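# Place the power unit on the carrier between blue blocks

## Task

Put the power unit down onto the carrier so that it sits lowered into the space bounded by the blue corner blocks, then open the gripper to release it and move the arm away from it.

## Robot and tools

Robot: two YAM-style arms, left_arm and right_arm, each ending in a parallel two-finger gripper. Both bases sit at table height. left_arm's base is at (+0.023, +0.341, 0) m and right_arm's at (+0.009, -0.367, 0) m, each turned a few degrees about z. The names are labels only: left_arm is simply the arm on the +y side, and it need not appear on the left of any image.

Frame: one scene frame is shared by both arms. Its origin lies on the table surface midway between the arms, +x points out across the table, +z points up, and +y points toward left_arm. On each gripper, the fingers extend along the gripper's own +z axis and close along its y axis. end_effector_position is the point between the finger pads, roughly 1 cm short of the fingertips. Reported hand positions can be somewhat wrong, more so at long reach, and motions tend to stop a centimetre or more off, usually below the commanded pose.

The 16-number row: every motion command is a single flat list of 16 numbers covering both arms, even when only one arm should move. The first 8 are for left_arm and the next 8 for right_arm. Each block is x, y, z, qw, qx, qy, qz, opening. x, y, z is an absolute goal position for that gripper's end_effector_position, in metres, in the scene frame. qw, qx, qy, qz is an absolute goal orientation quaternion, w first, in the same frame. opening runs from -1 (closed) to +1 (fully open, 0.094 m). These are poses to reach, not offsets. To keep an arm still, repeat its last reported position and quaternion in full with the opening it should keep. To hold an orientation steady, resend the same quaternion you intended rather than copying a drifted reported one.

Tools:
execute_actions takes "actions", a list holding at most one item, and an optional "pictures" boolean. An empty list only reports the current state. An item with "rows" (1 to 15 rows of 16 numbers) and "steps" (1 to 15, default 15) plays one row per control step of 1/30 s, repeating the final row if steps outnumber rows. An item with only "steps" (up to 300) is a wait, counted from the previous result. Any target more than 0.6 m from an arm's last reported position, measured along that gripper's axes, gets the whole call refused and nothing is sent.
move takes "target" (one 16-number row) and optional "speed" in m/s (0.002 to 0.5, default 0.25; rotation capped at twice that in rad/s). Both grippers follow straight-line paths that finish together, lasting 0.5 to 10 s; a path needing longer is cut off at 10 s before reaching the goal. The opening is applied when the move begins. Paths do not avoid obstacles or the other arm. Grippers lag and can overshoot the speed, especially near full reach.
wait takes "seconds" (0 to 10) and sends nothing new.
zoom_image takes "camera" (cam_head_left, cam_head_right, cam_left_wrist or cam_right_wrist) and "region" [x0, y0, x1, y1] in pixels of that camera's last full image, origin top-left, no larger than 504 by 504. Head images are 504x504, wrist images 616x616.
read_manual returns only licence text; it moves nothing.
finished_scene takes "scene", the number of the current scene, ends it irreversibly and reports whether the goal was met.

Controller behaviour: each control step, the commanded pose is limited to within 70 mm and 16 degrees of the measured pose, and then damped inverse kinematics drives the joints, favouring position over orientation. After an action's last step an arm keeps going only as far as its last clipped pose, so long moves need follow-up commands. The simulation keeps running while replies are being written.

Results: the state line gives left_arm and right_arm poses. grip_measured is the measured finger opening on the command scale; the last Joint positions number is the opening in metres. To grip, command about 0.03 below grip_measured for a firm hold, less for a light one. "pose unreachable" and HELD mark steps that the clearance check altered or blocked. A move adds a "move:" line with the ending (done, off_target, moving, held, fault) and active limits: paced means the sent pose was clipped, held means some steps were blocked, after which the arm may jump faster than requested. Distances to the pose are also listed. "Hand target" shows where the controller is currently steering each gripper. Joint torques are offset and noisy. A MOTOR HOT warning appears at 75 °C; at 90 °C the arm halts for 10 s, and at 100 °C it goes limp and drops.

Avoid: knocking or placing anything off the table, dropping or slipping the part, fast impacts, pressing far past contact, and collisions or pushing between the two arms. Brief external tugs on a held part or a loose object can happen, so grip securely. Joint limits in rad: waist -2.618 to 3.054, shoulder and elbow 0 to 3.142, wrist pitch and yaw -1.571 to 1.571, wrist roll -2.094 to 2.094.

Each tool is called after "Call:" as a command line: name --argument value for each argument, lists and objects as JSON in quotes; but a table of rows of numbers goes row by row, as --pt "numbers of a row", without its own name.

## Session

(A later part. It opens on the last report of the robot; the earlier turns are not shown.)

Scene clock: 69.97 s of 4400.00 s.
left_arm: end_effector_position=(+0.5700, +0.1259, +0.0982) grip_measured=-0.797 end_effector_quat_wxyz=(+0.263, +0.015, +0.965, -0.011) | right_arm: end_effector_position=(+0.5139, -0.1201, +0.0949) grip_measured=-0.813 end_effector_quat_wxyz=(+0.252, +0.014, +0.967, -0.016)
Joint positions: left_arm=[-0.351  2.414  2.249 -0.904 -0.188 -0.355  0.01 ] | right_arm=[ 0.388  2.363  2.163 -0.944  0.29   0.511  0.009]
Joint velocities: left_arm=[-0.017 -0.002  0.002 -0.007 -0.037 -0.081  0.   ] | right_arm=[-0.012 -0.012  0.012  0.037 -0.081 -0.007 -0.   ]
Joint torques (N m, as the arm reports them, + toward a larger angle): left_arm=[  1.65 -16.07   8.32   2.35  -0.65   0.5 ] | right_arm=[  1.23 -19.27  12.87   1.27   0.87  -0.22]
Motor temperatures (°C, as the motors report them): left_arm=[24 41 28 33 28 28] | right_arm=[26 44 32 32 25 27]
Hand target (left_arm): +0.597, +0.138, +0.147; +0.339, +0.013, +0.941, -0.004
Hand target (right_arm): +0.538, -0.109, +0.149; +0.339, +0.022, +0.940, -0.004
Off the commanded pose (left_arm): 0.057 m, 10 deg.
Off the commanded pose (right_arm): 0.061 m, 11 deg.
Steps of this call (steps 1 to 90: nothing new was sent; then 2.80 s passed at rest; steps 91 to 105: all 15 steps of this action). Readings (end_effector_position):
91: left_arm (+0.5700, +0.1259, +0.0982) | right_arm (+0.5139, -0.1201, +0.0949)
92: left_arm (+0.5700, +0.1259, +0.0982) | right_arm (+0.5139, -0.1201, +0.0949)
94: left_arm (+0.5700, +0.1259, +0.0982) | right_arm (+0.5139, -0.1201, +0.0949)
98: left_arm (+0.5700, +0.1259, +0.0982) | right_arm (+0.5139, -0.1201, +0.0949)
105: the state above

Call:
execute_actions --actions '[{"rows":[[0.603,0.138,0.144,0.343,0.017,0.939,-0.007,-0.84,0.544,-0.104,0.147,0.343,0.017,0.939,-0.007,-0.85],[0.603,0.140,0.144,0.343,0.017,0.939,-0.007,-0.84,0.543,-0.102,0.148,0.343,0.017,0.939,-0.007,-0.85],[0.603,0.141,0.144,0.343,0.017,0.939,-0.007,-0.84,0.542,-0.100,0.148,0.343,0.017,0.939,-0.007,-0.85]],"steps":15}]'

Scene clock: 73.53 s of 4400.00 s.
left_arm: end_effector_position=(+0.5706, +0.1259, +0.0983) grip_measured=-0.797 end_effector_quat_wxyz=(+0.263, +0.016, +0.965, -0.014) | right_arm: end_effector_position=(+0.5139, -0.1202, +0.0952) grip_measured=-0.813 end_effector_quat_wxyz=(+0.254, +0.015, +0.967, -0.018)
Joint positions: left_arm=[-0.348  2.414  2.249 -0.902 -0.18  -0.352  0.01 ] | right_arm=[ 0.389  2.363  2.163 -0.944  0.296  0.513  0.009]
Joint velocities: left_arm=[-0.002  0.007 -0.007 -0.037  0.007 -0.007  0.001] | right_arm=[-0.007  0.007  0.017 -0.007 -0.037  0.037 -0.   ]
Joint torques (N m, as the arm reports them, + toward a larger angle): left_arm=[  2.07 -16.58   7.35   2.38  -0.68   0.55] | right_arm=[  2.04 -18.96  13.68   1.16   0.87  -0.12]
Motor temperatures (°C, as the motors report them): left_arm=[24 41 28 33 28 28] | right_arm=[26 44 32 33 25 27]
Hand target (left_arm): +0.597, +0.143, +0.146; +0.338, +0.013, +0.941, -0.003
Hand target (right_arm): +0.534, -0.103, +0.151; +0.340, +0.022, +0.940, -0.003
Off the commanded pose (left_arm): 0.058 m, 10 deg.
Off the commanded pose (right_arm): 0.063 m, 11 deg.
Steps of this call (steps 1 to 90: nothing new was sent; then 0.07 s passed at rest; steps 91 to 105: all 15 steps of this action). Readings (end_effector_position):
91: left_arm (+0.5701, +0.1258, +0.0983) | right_arm (+0.5139, -0.1201, +0.0949)
92: left_arm (+0.5702, +0.1261, +0.0983) | right_arm (+0.5140, -0.1201, +0.0950)
94: left_arm (+0.5702, +0.1261, +0.0982) | right_arm (+0.5138, -0.1199, +0.0950)
98: left_arm (+0.5705, +0.1260, +0.0983) | right_arm (+0.5139, -0.1201, +0.0952)
105: the state above

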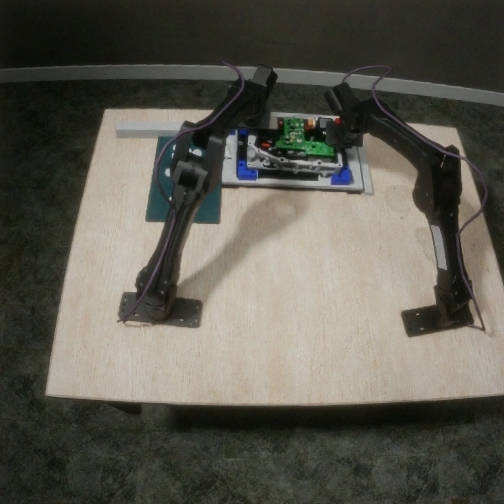

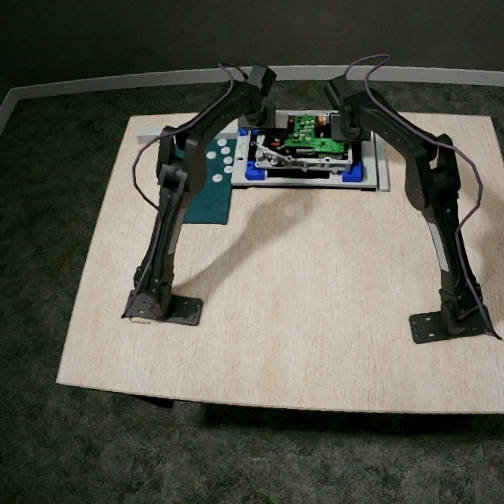

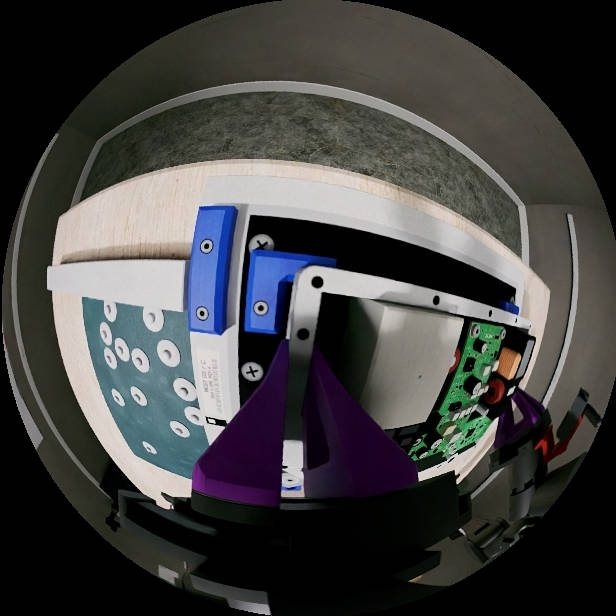

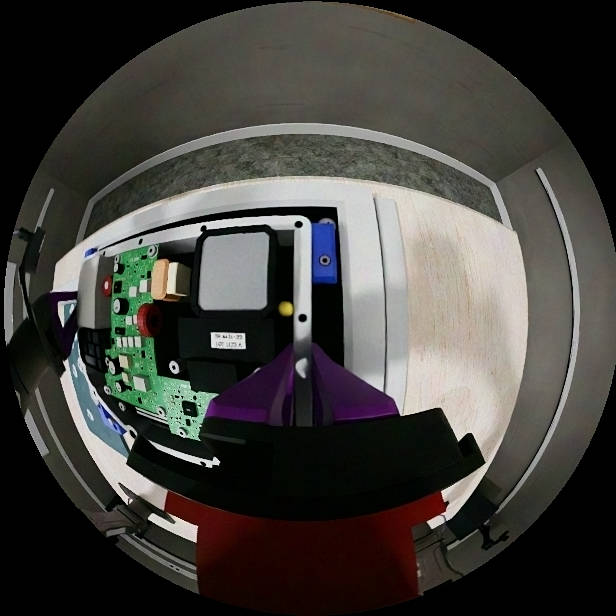

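Call:
execute_actions --actions '[{"rows":[[0.601,0.139,0.143,0.34,0.012,0.94,-0.005,-0.84,0.544,-0.103,0.146,0.343,0.012,0.939,-0.005,-0.85],[0.599,0.137,0.142,0.337,0.007,0.941,-0.003,-0.84,0.546,-0.106,0.144,0.343,0.007,0.939,-0.003,-0.85],[0.597,0.135,0.141,0.334,0.002,0.942,-0.001,-0.84,0.548,-0.109,0.143,0.343,0.002,0.939,-0.001,-0.85],[0.595,0.134,0.14,0.332,0.0,0.943,0,-0.84,0.549,-0.111,0.142,0.343,0.0,0.939,0,-0.85]],"steps":15}]'

Call:
zoom_image --camera "cam_head_right" --region '[220, 90, 390, 210]'

Scene clock: 87.27 s of 4400.00 s.
left_arm: end_effector_position=(+0.5713, +0.1281, +0.0987) grip_measured=-0.797 end_effector_quat_wxyz=(+0.265, +0.003, +0.964, -0.011) | right_arm: end_effector_position=(+0.5203, -0.1188, +0.0962) grip_measured=-0.813 end_effector_quat_wxyz=(+0.262, +0.003, +0.965, -0.014)
Joint positions: left_arm=[-0.348  2.414  2.249 -0.902 -0.194 -0.374  0.01 ] | right_arm=[ 0.383  2.366  2.163 -0.915  0.288  0.479  0.009]
Joint velocities: left_arm=[-0.002  0.002 -0.027  0.007  0.007  0.022 -0.001] | right_arm=[-0.012  0.002 -0.007  0.007  0.007 -0.022 -0.001]
Joint torques (N m, as the arm reports them, + toward a larger angle): left_arm=[  0.42 -15.74   8.56   2.    -0.79   0.27] | right_arm=[  0.14 -20.12  10.41   1.35   0.61  -0.36]
Motor temperatures (°C, as the motors report them): left_arm=[24 42 28 34 28 28] | right_arm=[26 45 33 33 25 27]
Hand target (left_arm): +0.590, +0.136, +0.142; +0.330, -0.003, +0.944, +0.000
Hand target (right_arm): +0.543, -0.113, +0.144; +0.339, +0.004, +0.941, -0.000
Off the commanded pose (left_arm): 0.048 m, 8 deg.
Off the commanded pose (right_arm): 0.055 m, 10 deg.
Steps of this call (steps 1 to 90: nothing new was sent; then 10.23 s passed at rest; steps 91 to 105: all 15 steps of this action). Readings (end_effector_position):
91: left_arm (+0.5706, +0.1259, +0.0983) | right_arm (+0.5139, -0.1202, +0.0952)
92: left_arm (+0.5706, +0.1259, +0.0983) | right_arm (+0.5141, -0.1201, +0.0953)
94: left_arm (+0.5707, +0.1264, +0.0984) | right_arm (+0.5156, -0.1198, +0.0959)
98: left_arm (+0.5711, +0.1274, +0.0986) | right_arm (+0.5186, -0.1191, +0.0970)
105: the state above

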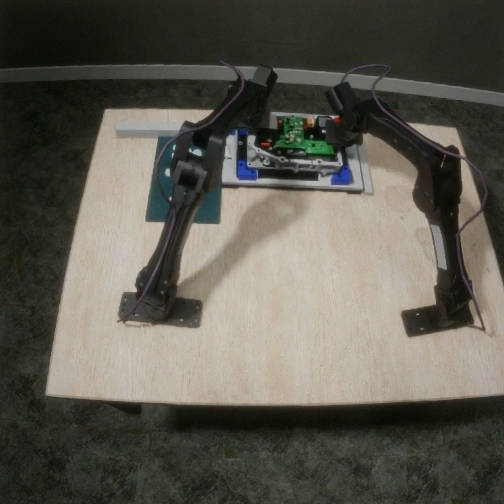

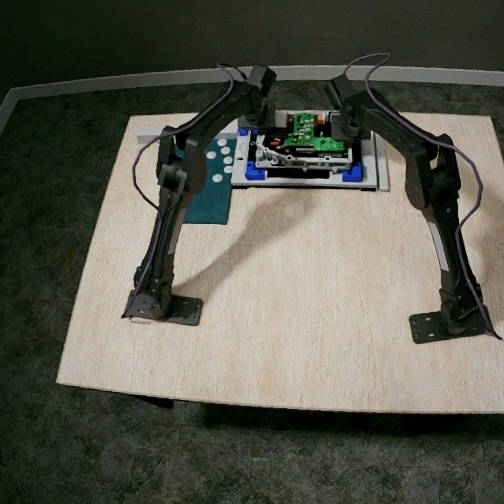

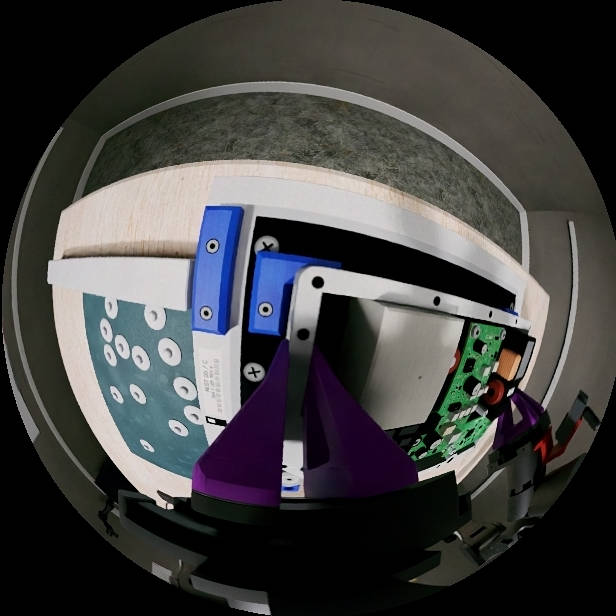

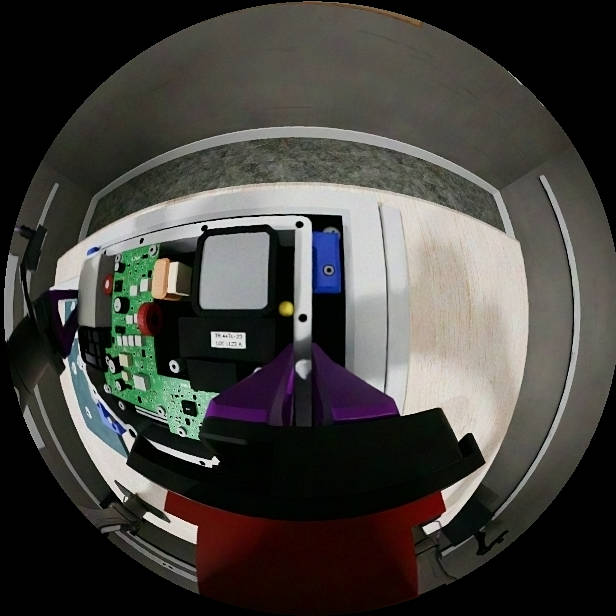

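Region (220, 90, 390, 210) of cam_head_right's 504x504 image, scaled by 2.965, with more detail than that image has; it fills the top 356 rows of this view, and the rest is white.

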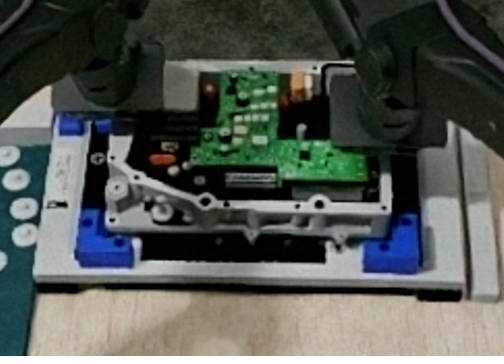

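Call:
execute_actions --actions '[{"rows":[[0.594,0.133,0.138,0.33,0.004,0.944,-0.002,-0.84,0.546,-0.112,0.14,0.338,0.004,0.941,-0.002,-0.85],[0.593,0.133,0.136,0.328,0.006,0.945,-0.002,-0.84,0.543,-0.112,0.138,0.333,0.006,0.943,-0.002,-0.85],[0.592,0.133,0.134,0.326,0.006,0.945,-0.002,-0.84,0.54,-0.112,0.136,0.328,0.006,0.945,-0.002,-0.85],[0.591,0.133,0.132,0.324,0.006,0.946,-0.002,-0.84,0.538,-0.112,0.134,0.324,0.006,0.946,-0.002,-0.85],[0.59,0.133,0.13,0.322,0.006,0.947,-0.002,-0.84,0.536,-0.112,0.132,0.322,0.006,0.947,-0.002,-0.85],[0.589,0.133,0.128,0.32,0.006,0.947,-0.002,-0.84,0.535,-0.112,0.13,0.32,0.006,0.947,-0.002,-0.85]],"steps":15}]'

Call:
zoom_image --camera "cam_head_right" --region '[220, 90, 390, 210]'

Scene clock: 95.53 s of 4400.00 s.
left_arm: end_effector_position=(+0.5724, +0.1279, +0.0955) grip_measured=-0.797 end_effector_quat_wxyz=(+0.267, +0.003, +0.964, -0.010) | right_arm: end_effector_position=(+0.5214, -0.1188, +0.0914) grip_measured=-0.813 end_effector_quat_wxyz=(+0.264, +0.005, +0.964, -0.013)
Joint positions: left_arm=[-0.349  2.414  2.235 -0.884 -0.198 -0.374  0.01 ] | right_arm=[ 0.383  2.366  2.143 -0.89   0.29   0.482  0.009]
Joint velocities: left_arm=[-0.022 -0.022 -0.007 -0.051 -0.007  0.007 -0.002] | right_arm=[-0.007 -0.007 -0.022 -0.007  0.007  0.007 -0.   ]
Joint torques (N m, as the arm reports them, + toward a larger angle): left_arm=[  0.37 -15.84   6.84   1.92  -0.59   0.31] | right_arm=[  0.57 -20.89   8.64   1.09   0.47  -0.15]
Motor temperatures (°C, as the motors report them): left_arm=[24 42 28 34 28 28] | right_arm=[26 45 32 34 25 27]
Hand target (left_arm): +0.586, +0.134, +0.129; +0.318, +0.004, +0.948, -0.001
Hand target (right_arm): +0.533, -0.113, +0.131; +0.318, +0.008, +0.948, -0.001
Off the commanded pose (left_arm): 0.037 m, 6 deg.
Off the commanded pose (right_arm): 0.041 m, 7 deg.
Steps of this call (steps 1 to 90: nothing new was sent; then 4.77 s passed at rest; steps 91 to 105: all 15 steps of this action). Readings (end_effector_position):
91: left_arm (+0.5714, +0.1281, +0.0987) | right_arm (+0.5205, -0.1188, +0.0961)
92: left_arm (+0.5714, +0.1281, +0.0987) | right_arm (+0.5205, -0.1188, +0.0961)
94: left_arm (+0.5714, +0.1281, +0.0987) | right_arm (+0.5202, -0.1189, +0.0955)
98: left_arm (+0.5712, +0.1279, +0.0958) | right_arm (+0.5200, -0.1191, +0.0922)
105: the state above

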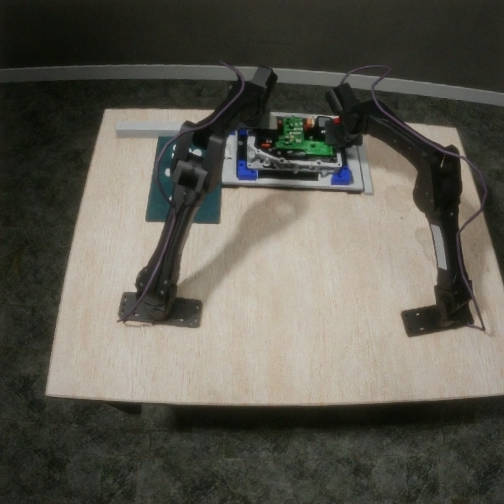

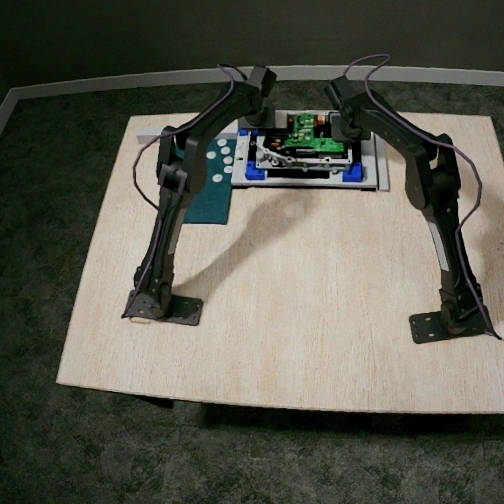

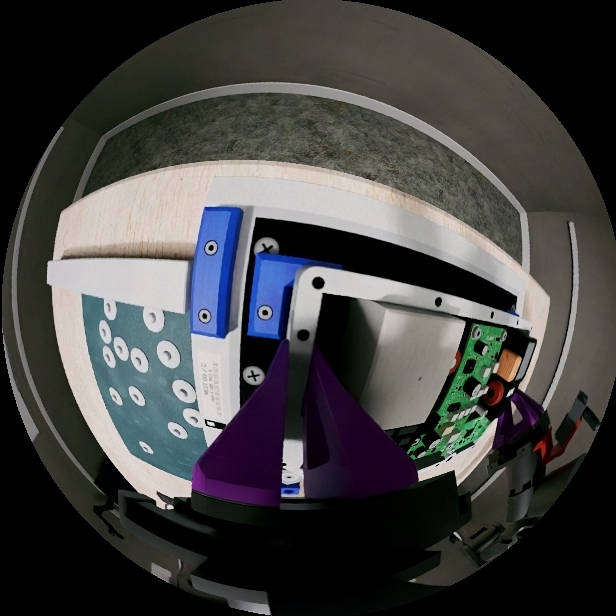

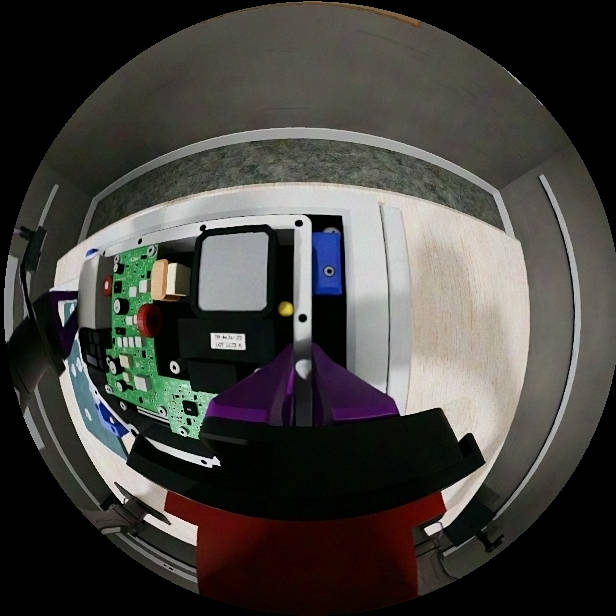

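Region (220, 90, 390, 210) of cam_head_right's 504x504 image, scaled by 2.965, with more detail than that image has; it fills the top 356 rows of this view, and the rest is white.

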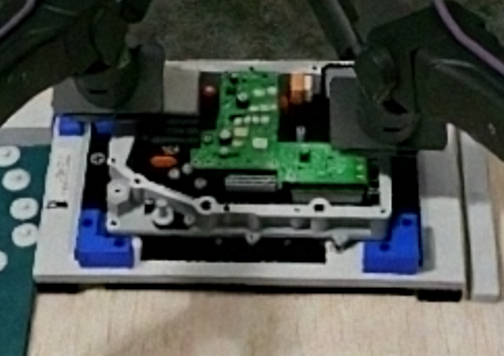

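The far-right corner is resting on its block, so I'll draw it back via the wrists.

Call:
execute_actions --actions '[{"rows":[[0.587,0.133,0.127,0.315,0.008,0.949,-0.003,-0.84,0.532,-0.112,0.13,0.314,0.008,0.949,-0.003,-0.85],[0.585,0.133,0.126,0.31,0.01,0.951,-0.003,-0.84,0.529,-0.112,0.129,0.308,0.01,0.951,-0.003,-0.85],[0.583,0.133,0.125,0.305,0.01,0.952,-0.003,-0.84,0.526,-0.112,0.128,0.302,0.01,0.953,-0.003,-0.85],[0.581,0.133,0.124,0.30,0.01,0.954,-0.003,-0.84,0.523,-0.112,0.127,0.296,0.01,0.955,-0.003,-0.85],[0.579,0.133,0.123,0.297,0.01,0.955,-0.003,-0.84,0.52,-0.112,0.126,0.292,0.01,0.956,-0.003,-0.85]],"steps":15}]'

Call:
zoom_image --camera "cam_head_right" --region '[220, 90, 390, 210]'

Scene clock: 100.40 s of 4400.00 s.
left_arm: end_effector_position=(+0.5724, +0.1278, +0.0954) grip_measured=-0.797 end_effector_quat_wxyz=(+0.267, +0.003, +0.964, -0.010) | right_arm: end_effector_position=(+0.5211, -0.1191, +0.0912) grip_measured=-0.813 end_effector_quat_wxyz=(+0.264, +0.007, +0.964, -0.013)
Joint positions: left_arm=[-0.349  2.414  2.235 -0.884 -0.198 -0.374  0.01 ] | right_arm=[ 0.383  2.366  2.142 -0.891  0.29   0.486  0.009]
Joint velocities: left_arm=[ 0.002 -0.002 -0.007 -0.037  0.022 -0.037 -0.   ] | right_arm=[-0.022 -0.002 -0.012 -0.095 -0.051 -0.051 -0.   ]
Joint torques (N m, as the arm reports them, + toward a larger angle): left_arm=[  0.34 -15.7    7.16   1.41  -0.41   0.31] | right_arm=[  1.16 -21.12   9.02   0.57   0.28   0.1 ]
Motor temperatures (°C, as the motors report them): left_arm=[24 43 28 34 28 28] | right_arm=[26 46 32 34 25 27]
Hand target (left_arm): +0.578, +0.133, +0.123; +0.296, +0.009, +0.955, -0.003
Hand target (right_arm): +0.519, -0.113, +0.125; +0.292, +0.011, +0.956, -0.002
Off the commanded pose (left_arm): 0.029 m, 4 deg.
Off the commanded pose (right_arm): 0.036 m, 4 deg.
Steps of this call (steps 1 to 110: nothing new was sent; then 0.70 s passed at rest; steps 111 to 125: all 15 steps of this action). Readings (end_effector_position):
111: left_arm (+0.5725, +0.1279, +0.0955) | right_arm (+0.5216, -0.1188, +0.0914)
112: left_arm (+0.5725, +0.1279, +0.0955) | right_arm (+0.5215, -0.1189, +0.0914)
114: left_arm (+0.5725, +0.1279, +0.0955) | right_arm (+0.5214, -0.1189, +0.0913)
118: left_arm (+0.5724, +0.1278, +0.0954) | right_arm (+0.5211, -0.1191, +0.0912)
125: the state above

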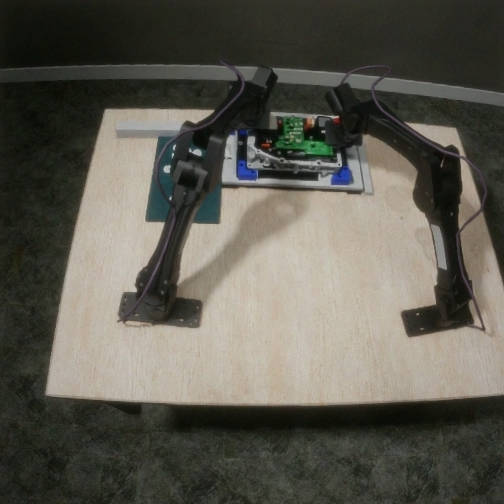

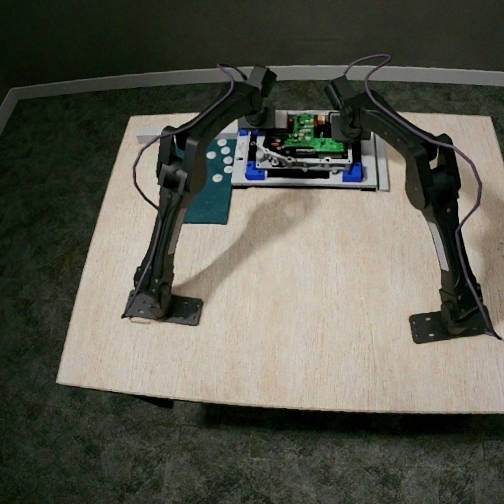

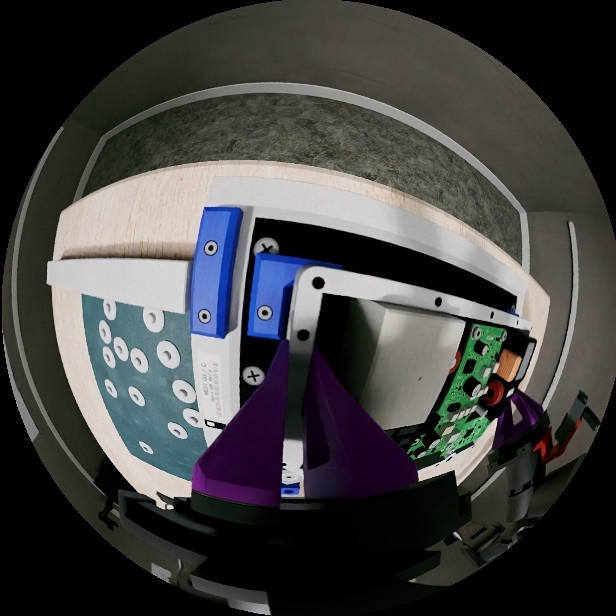

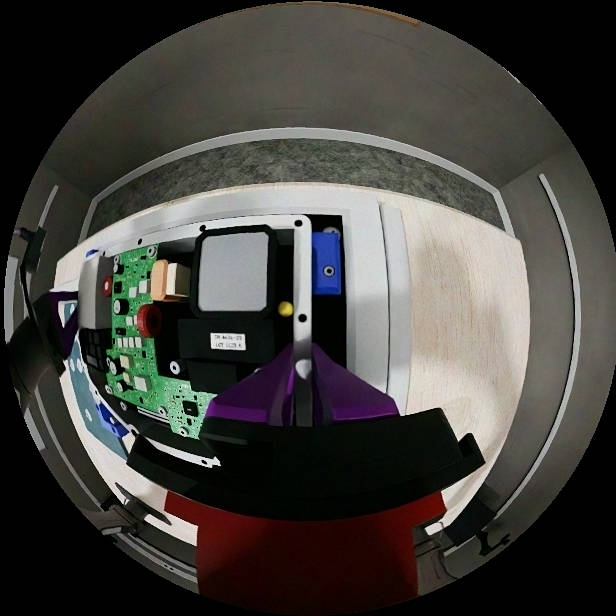

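Region (220, 90, 390, 210) of cam_head_right's 504x504 image, scaled by 2.965, with more detail than that image has; it fills the top 356 rows of this view, and the rest is white.

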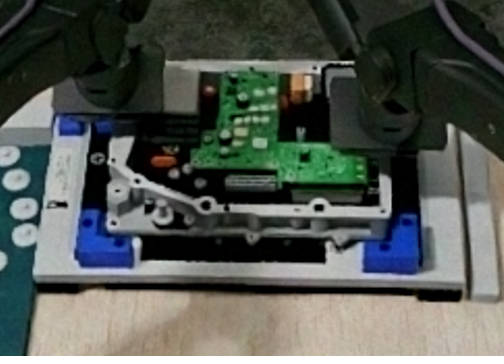

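Call:
execute_actions --actions '[{"rows":[[0.578,0.133,0.123,0.297,0.01,0.955,-0.003,-0.84,0.518,-0.113,0.127,0.292,0.01,0.956,-0.003,-0.85],[0.577,0.133,0.123,0.297,0.01,0.955,-0.003,-0.84,0.516,-0.114,0.128,0.292,0.01,0.956,-0.003,-0.85],[0.576,0.133,0.123,0.297,0.01,0.955,-0.003,-0.84,0.514,-0.114,0.128,0.292,0.01,0.956,-0.003,-0.85],[0.575,0.133,0.123,0.297,0.01,0.955,-0.003,-0.84,0.512,-0.114,0.128,0.292,0.01,0.956,-0.003,-0.85]],"steps":15}]'

Call:
zoom_image --camera "cam_head_right" --region '[220, 90, 390, 210]'

Scene clock: 105.20 s of 4400.00 s.
left_arm: end_effector_position=(+0.5705, +0.1255, +0.0946) grip_measured=-0.797 end_effector_quat_wxyz=(+0.267, +0.008, +0.964, -0.013) | right_arm: end_effector_position=(+0.5147, -0.1207, +0.0910) grip_measured=-0.813 end_effector_quat_wxyz=(+0.262, +0.013, +0.965, -0.011)
Joint positions: left_arm=[-0.353  2.406  2.217 -0.873 -0.192 -0.368  0.01 ] | right_arm=[ 0.385  2.335  2.089 -0.873  0.288  0.503  0.009]
Joint velocities: left_arm=[ 0.007 -0.007 -0.007 -0.007 -0.022  0.022 -0.001] | right_arm=[-0.012 -0.022 -0.012 -0.007  0.007  0.037 -0.001]
Joint torques (N m, as the arm reports them, + toward a larger angle): left_arm=[  0.29 -16.39   6.04   1.44  -0.47   0.22] | right_arm=[  1.32 -21.68   8.52   0.59   0.34  -0.02]
Motor temperatures (°C, as the motors report them): left_arm=[24 43 28 34 28 28] | right_arm=[26 47 32 33 25 27]
Hand target (left_arm): +0.574, +0.133, +0.123; +0.296, +0.009, +0.955, -0.003
Hand target (right_arm): +0.512, -0.114, +0.127; +0.292, +0.011, +0.956, -0.002
Off the commanded pose (left_arm): 0.030 m, 4 deg.
Off the commanded pose (right_arm): 0.038 m, 4 deg.
Steps of this call (steps 1 to 90: nothing new was sent; then 1.30 s passed at rest; steps 91 to 105: all 15 steps of this action). Readings (end_effector_position):
91: left_arm (+0.5724, +0.1278, +0.0954) | right_arm (+0.5212, -0.1191, +0.0918)
92: left_arm (+0.5723, +0.1277, +0.0954) | right_arm (+0.5206, -0.1194, +0.0914)
94: left_arm (+0.5718, +0.1268, +0.0946) | right_arm (+0.5184, -0.1202, +0.0914)
98: left_arm (+0.5706, +0.1257, +0.0947) | right_arm (+0.5149, -0.1209, +0.0910)
105: the state above

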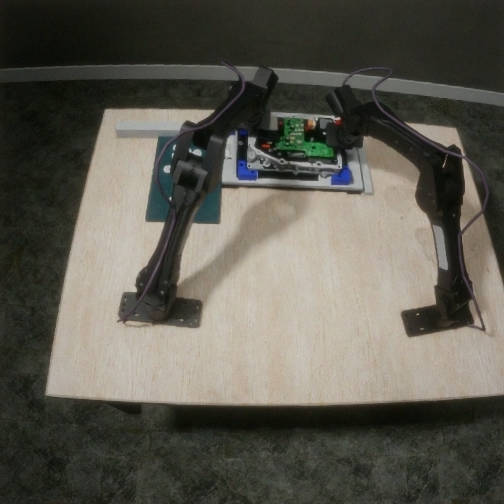

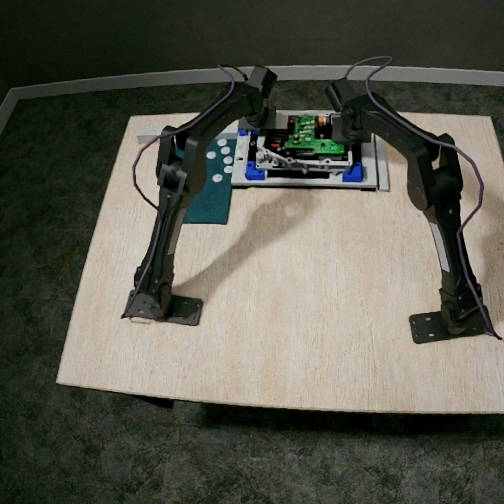

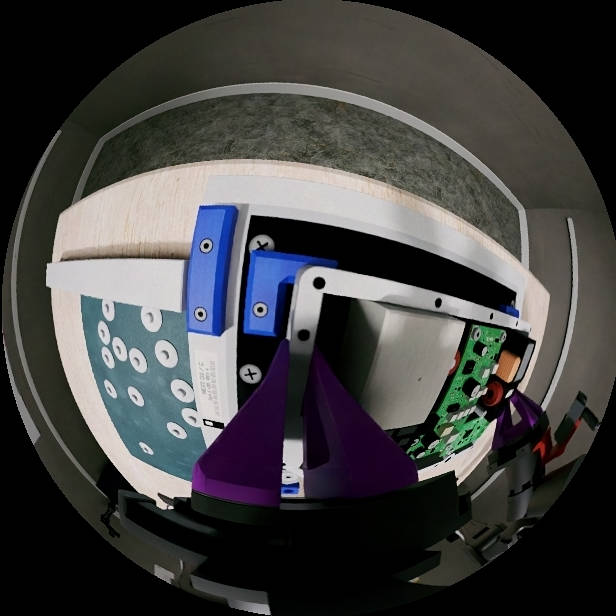

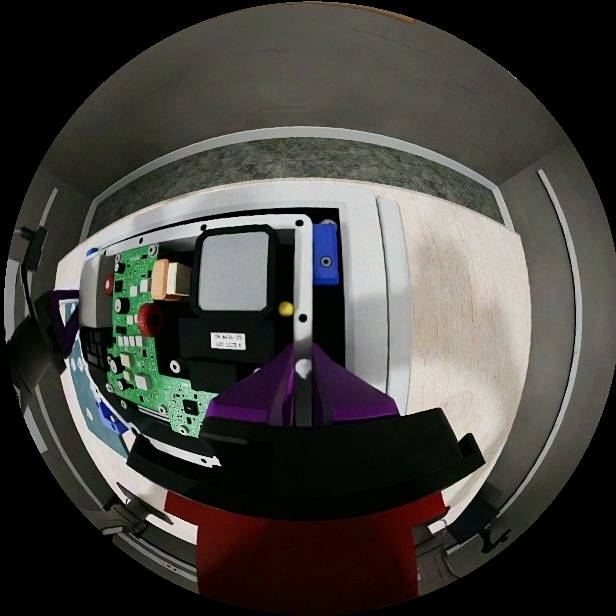

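Region (220, 90, 390, 210) of cam_head_right's 504x504 image, scaled by 2.965, with more detail than that image has; it fills the top 356 rows of this view, and the rest is white.

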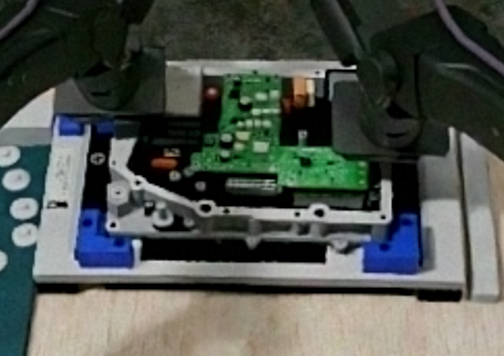

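Call:
execute_actions --actions '[{"rows":[[0.573,0.134,0.123,0.297,0.006,0.955,-0.002,-0.84,0.514,-0.113,0.127,0.292,0.006,0.956,-0.002,-0.85],[0.571,0.135,0.123,0.297,0.004,0.955,-0.001,-0.84,0.516,-0.112,0.126,0.292,0.004,0.956,-0.001,-0.85],[0.569,0.136,0.123,0.297,0.004,0.955,-0.001,-0.84,0.517,-0.112,0.125,0.292,0.004,0.956,-0.001,-0.85]],"steps":15}]'

Call:
zoom_image --camera "cam_head_right" --region '[220, 90, 390, 210]'

Scene clock: 109.30 s of 4400.00 s.
left_arm: end_effector_position=(+0.5677, +0.1265, +0.0943) grip_measured=-0.797 end_effector_quat_wxyz=(+0.271, +0.006, +0.962, -0.015) | right_arm: end_effector_position=(+0.5141, -0.1203, +0.0907) grip_measured=-0.813 end_effector_quat_wxyz=(+0.261, +0.012, +0.965, -0.010)
Joint positions: left_arm=[-0.353  2.377  2.159 -0.835 -0.192 -0.371  0.01 ] | right_arm=[ 0.386  2.335  2.089 -0.875  0.285  0.501  0.009]
Joint velocities: left_arm=[-0.002  0.002 -0.007 -0.051 -0.037 -0.037  0.   ] | right_arm=[ 0.007 -0.007 -0.007 -0.037 -0.051  0.007 -0.001]
Joint torques (N m, as the arm reports them, + toward a larger angle): left_arm=[  0.23 -16.47   6.     1.26  -0.55   0.13] | right_arm=[  1.06 -19.99  10.36   0.62   0.27  -0.15]
Motor temperatures (°C, as the motors report them): left_arm=[24 43 28 34 28 28] | right_arm=[26 47 31 33 25 27]
Hand target (left_arm): +0.568, +0.136, +0.123; +0.296, +0.003, +0.955, -0.001
Hand target (right_arm): +0.516, -0.113, +0.125; +0.292, +0.005, +0.956, -0.000
Off the commanded pose (left_arm): 0.030 m, 3 deg.
Off the commanded pose (right_arm): 0.035 m, 4 deg.
Steps of this call (steps 1 to 90: nothing new was sent; then 0.60 s passed at rest; steps 91 to 105: all 15 steps of this action). Readings (end_effector_position):
91: left_arm (+0.5702, +0.1256, +0.0944) | right_arm (+0.5147, -0.1207, +0.0910)
92: left_arm (+0.5700, +0.1257, +0.0945) | right_arm (+0.5147, -0.1207, +0.0910)
94: left_arm (+0.5688, +0.1262, +0.0943) | right_arm (+0.5145, -0.1205, +0.0909)
98: left_arm (+0.5677, +0.1265, +0.0942) | right_arm (+0.5141, -0.1203, +0.0907)
105: the state above

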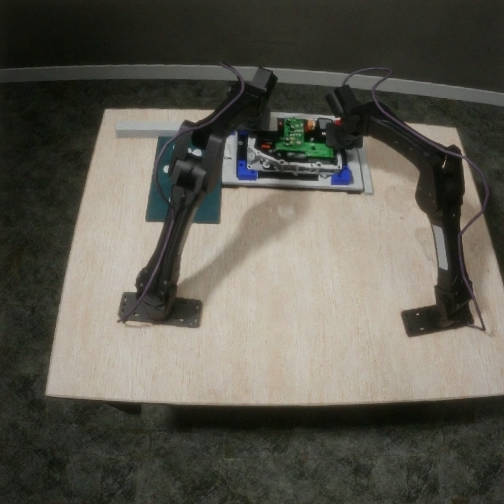

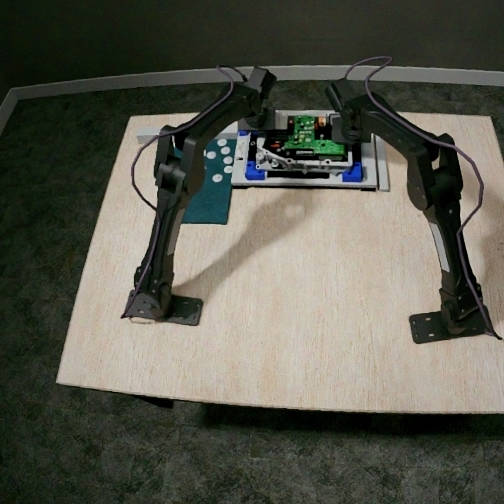

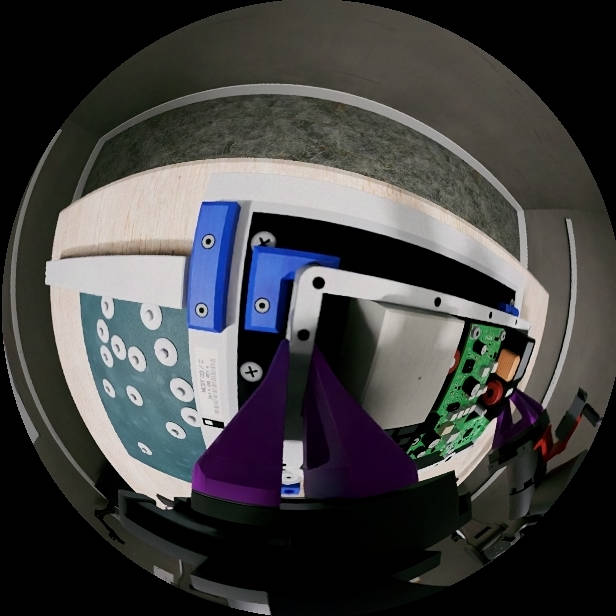

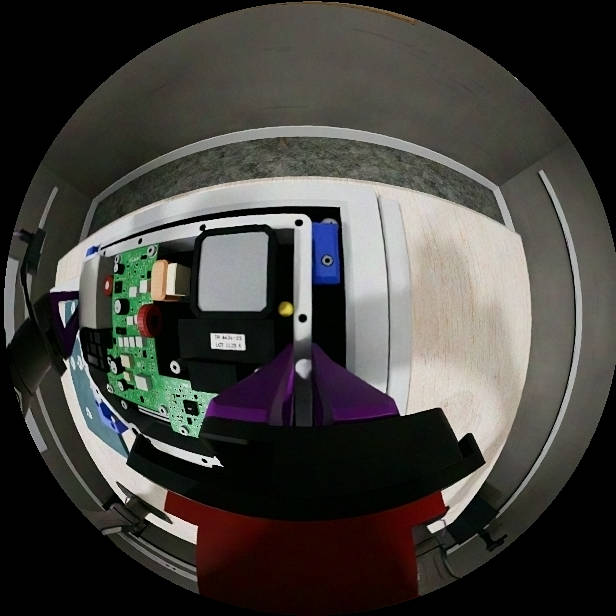

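Region (220, 90, 390, 210) of cam_head_right's 504x504 image, scaled by 2.965, with more detail than that image has; it fills the top 356 rows of this view, and the rest is white.

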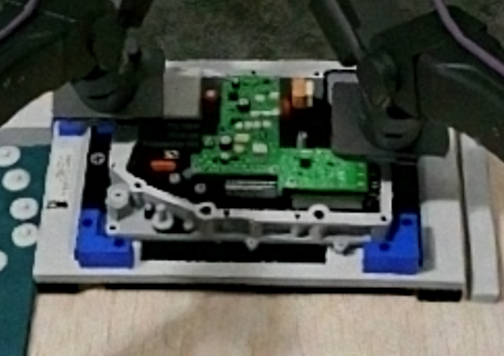

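Squared against the near blocks; lowering now.

Call:
execute_actions --actions '[{"rows":[[0.57,0.137,0.121,0.295,0.004,0.955,-0.001,-0.84,0.517,-0.111,0.123,0.29,0.004,0.957,-0.001,-0.85],[0.571,0.137,0.119,0.293,0.004,0.956,-0.001,-0.84,0.517,-0.111,0.121,0.29,0.004,0.957,-0.001,-0.85],[0.572,0.137,0.117,0.291,0.004,0.957,-0.001,-0.84,0.518,-0.111,0.119,0.288,0.004,0.958,-0.001,-0.85],[0.572,0.137,0.115,0.289,0.004,0.957,-0.001,-0.84,0.518,-0.111,0.117,0.286,0.004,0.958,-0.001,-0.85],[0.572,0.137,0.113,0.287,0.004,0.958,-0.001,-0.84,0.518,-0.111,0.115,0.284,0.004,0.959,-0.001,-0.85],[0.572,0.137,0.111,0.285,0.004,0.958,-0.001,-0.84,0.518,-0.111,0.113,0.282,0.004,0.959,-0.001,-0.85],[0.572,0.137,0.109,0.285,0.004,0.958,-0.001,-0.84,0.518,-0.111,0.111,0.282,0.004,0.959,-0.001,-0.85]],"steps":15}]' --pictures false

Call:
wait --seconds 0.4

Scene clock: 115.23 s of 4400.00 s.
left_arm: end_effector_position=(+0.5678, +0.1264, +0.0944) grip_measured=-0.797 end_effector_quat_wxyz=(+0.271, +0.006, +0.962, -0.015) | right_arm: end_effector_position=(+0.5140, -0.1203, +0.0898) grip_measured=-0.813 end_effector_quat_wxyz=(+0.260, +0.011, +0.965, -0.010)
Joint positions: left_arm=[-0.353  2.377  2.159 -0.834 -0.192 -0.371  0.01 ] | right_arm=[ 0.386  2.336  2.089 -0.875  0.285  0.501  0.009]
Joint velocities: left_arm=[-0.007  0.002  0.002  0.007  0.022  0.037 -0.002] | right_arm=[-0.007 -0.007  0.002 -0.022  0.051 -0.007 -0.   ]
Joint torques (N m, as the arm reports them, + toward a larger angle): left_arm=[  0.75 -14.25   7.16   1.23  -0.43   0.15] | right_arm=[  0.8  -17.42  10.43   0.69   0.2   -0.12]
Motor temperatures (°C, as the motors report them): left_arm=[24 43 28 33 28 28] | right_arm=[26 47 31 33 25 27]
Hand target (left_arm): +0.572, +0.137, +0.109; +0.285, +0.004, +0.958, -0.001
Hand target (right_arm): +0.517, -0.111, +0.111; +0.282, +0.004, +0.959, -0.000
Off the commanded pose (left_arm): 0.019 m, 2 deg.
Off the commanded pose (right_arm): 0.023 m, 3 deg.
Steps of this call (steps 1 to 90: nothing new was sent; then 2.43 s passed at rest; steps 91 to 105: all 15 steps of this action). Readings (end_effector_position):
91: left_arm (+0.5678, +0.1265, +0.0944) | right_arm (+0.5141, -0.1203, +0.0907)
92: left_arm (+0.5678, +0.1265, +0.0944) | right_arm (+0.5141, -0.1203, +0.0907)
94: left_arm (+0.5678, +0.1265, +0.0944) | right_arm (+0.5141, -0.1203, +0.0907)
98: left_arm (+0.5678, +0.1264, +0.0944) | right_arm (+0.5140, -0.1203, +0.0898)
105: the state above

Scene clock: 115.63 s of 4400.00 s.
left_arm: end_effector_position=(+0.5678, +0.1264, +0.0944) grip_measured=-0.797 end_effector_quat_wxyz=(+0.271, +0.006, +0.962, -0.015) | right_arm: end_effector_position=(+0.5140, -0.1203, +0.0898) grip_measured=-0.813 end_effector_quat_wxyz=(+0.260, +0.011, +0.965, -0.010)
Joint positions: left_arm=[-0.353  2.377  2.159 -0.834 -0.192 -0.371  0.01 ] | right_arm=[ 0.386  2.336  2.089 -0.875  0.285  0.501  0.009]
Joint velocities: left_arm=[-0.007 -0.002 -0.027 -0.095 -0.081  0.081 -0.001] | right_arm=[ 0.007 -0.032  0.002  0.037 -0.037  0.051 -0.   ]
Joint torques (N m, as the arm reports them, + toward a larger angle): left_arm=[  0.75 -14.24   7.18   1.24  -0.43   0.16] | right_arm=[  0.83 -17.51  10.43   0.64   0.17  -0.14]
Motor temperatures (°C, as the motors report them): left_arm=[24 43 28 33 28 28] | right_arm=[26 47 31 33 25 27]
Hand target (left_arm): +0.572, +0.137, +0.109; +0.285, +0.004, +0.958, -0.001
Hand target (right_arm): +0.517, -0.111, +0.111; +0.282, +0.004, +0.959, -0.000
Off the commanded pose (left_arm): 0.019 m, 2 deg.
Off the commanded pose (right_arm): 0.023 m, 3 deg.
Steps of this call (steps 1 to 12: nothing new was sent). Readings (end_effector_position):
1: left_arm (+0.5678, +0.1264, +0.0944) | right_arm (+0.5140, -0.1203, +0.0898)
2: left_arm (+0.5678, +0.1264, +0.0944) | right_arm (+0.5140, -0.1203, +0.0898)
4: left_arm (+0.5678, +0.1264, +0.0944) | right_arm (+0.5140, -0.1203, +0.0898)
8: left_arm (+0.5678, +0.1264, +0.0944) | right_arm (+0.5140, -0.1203, +0.0898)
12: the state above

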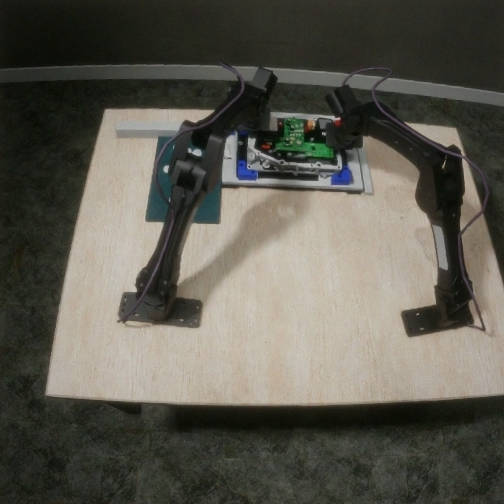

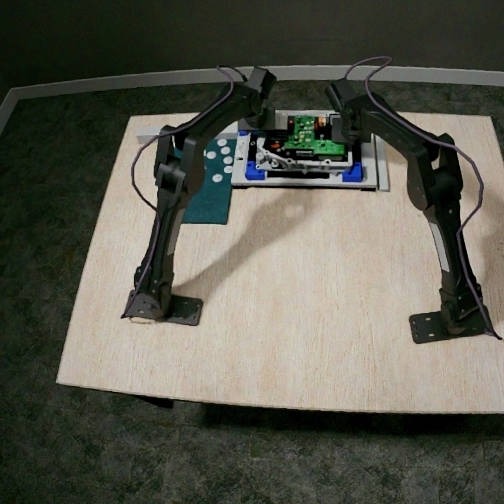

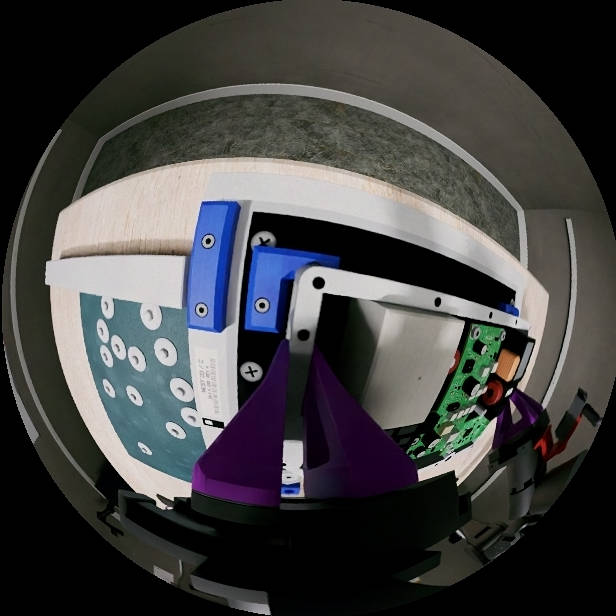

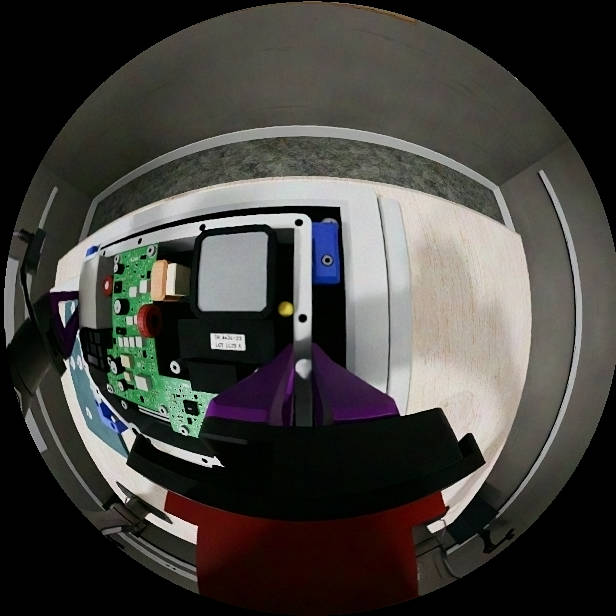

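Call:
execute_actions --actions '[{"rows":[[0.573,0.139,0.113,0.29,0.004,0.957,-0.001,-0.84,0.518,-0.109,0.116,0.287,0.004,0.958,-0.001,-0.85],[0.574,0.141,0.117,0.292,0.004,0.956,-0.001,-0.84,0.518,-0.107,0.121,0.29,0.004,0.957,-0.001,-0.85],[0.575,0.143,0.12,0.295,0.004,0.955,-0.001,-0.84,0.518,-0.105,0.125,0.292,0.004,0.956,-0.001,-0.85],[0.576,0.145,0.12,0.295,0.004,0.955,-0.001,-0.84,0.517,-0.103,0.125,0.292,0.004,0.956,-0.001,-0.85],[0.577,0.147,0.12,0.295,0.004,0.955,-0.001,-0.84,0.516,-0.101,0.125,0.292,0.004,0.956,-0.001,-0.85]],"steps":15}]'

Call:
zoom_image --camera "cam_head_right" --region '[220, 90, 390, 210]'

Scene clock: 120.10 s of 4400.00 s.
left_arm: end_effector_position=(+0.5679, +0.1265, +0.0942) grip_measured=-0.797 end_effector_quat_wxyz=(+0.271, +0.006, +0.962, -0.017) | right_arm: end_effector_position=(+0.5137, -0.1197, +0.0908) grip_measured=-0.813 end_effector_quat_wxyz=(+0.260, +0.011, +0.966, -0.014)
Joint positions: left_arm=[-0.351  2.377  2.159 -0.834 -0.188 -0.371  0.01 ] | right_arm=[ 0.39   2.343  2.105 -0.89   0.294  0.503  0.009]
Joint velocities: left_arm=[ 0.002 -0.002  0.002  0.007 -0.022 -0.022  0.001] | right_arm=[-0.032 -0.002  0.007  0.081  0.037  0.007  0.001]
Joint torques (N m, as the arm reports them, + toward a larger angle): left_arm=[  2.07 -15.53   7.05   1.29  -0.45   0.34] | right_arm=[  2.08 -18.31  12.51   0.55   0.29   0.03]
Motor temperatures (°C, as the motors report them): left_arm=[24 43 28 33 28 28] | right_arm=[26 47 31 32 24 27]
Hand target (left_arm): +0.576, +0.147, +0.120; +0.295, +0.003, +0.956, -0.000
Hand target (right_arm): +0.514, -0.102, +0.125; +0.292, +0.005, +0.956, +0.001
Off the commanded pose (left_arm): 0.034 m, 3 deg.
Off the commanded pose (right_arm): 0.039 m, 4 deg.
Steps of this call (steps 1 to 90: nothing new was sent; then 0.97 s passed at rest; steps 91 to 105: all 15 steps of this action). Readings (end_effector_position):
91: left_arm (+0.5678, +0.1264, +0.0944) | right_arm (+0.5140, -0.1203, +0.0898)
92: left_arm (+0.5678, +0.1264, +0.0944) | right_arm (+0.5138, -0.1199, +0.0898)
94: left_arm (+0.5678, +0.1264, +0.0944) | right_arm (+0.5138, -0.1198, +0.0905)
98: left_arm (+0.5678, +0.1264, +0.0943) | right_arm (+0.5138, -0.1197, +0.0907)
105: the state above

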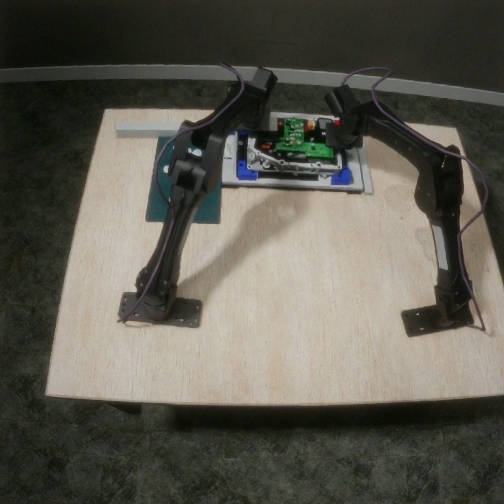

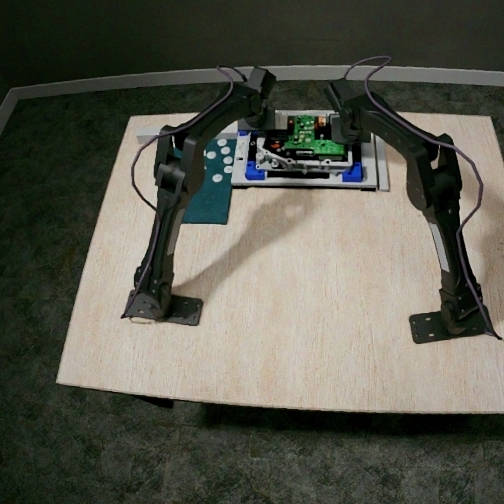

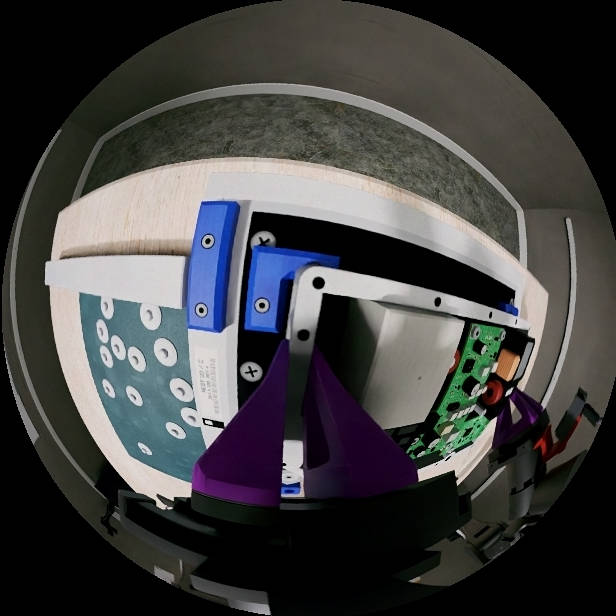

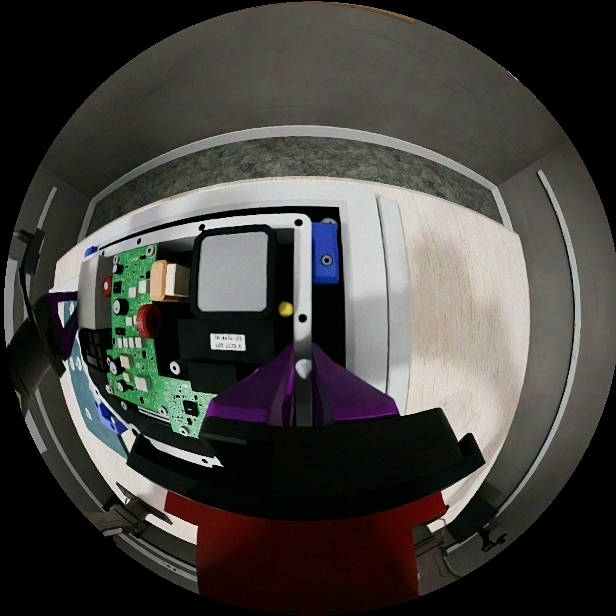

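Region (220, 90, 390, 210) of cam_head_right's 504x504 image, scaled by 2.965, with more detail than that image has; it fills the top 356 rows of this view, and the rest is white.

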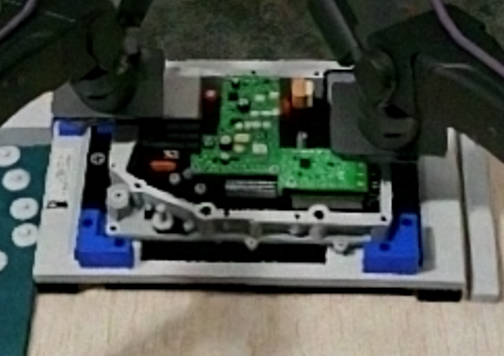

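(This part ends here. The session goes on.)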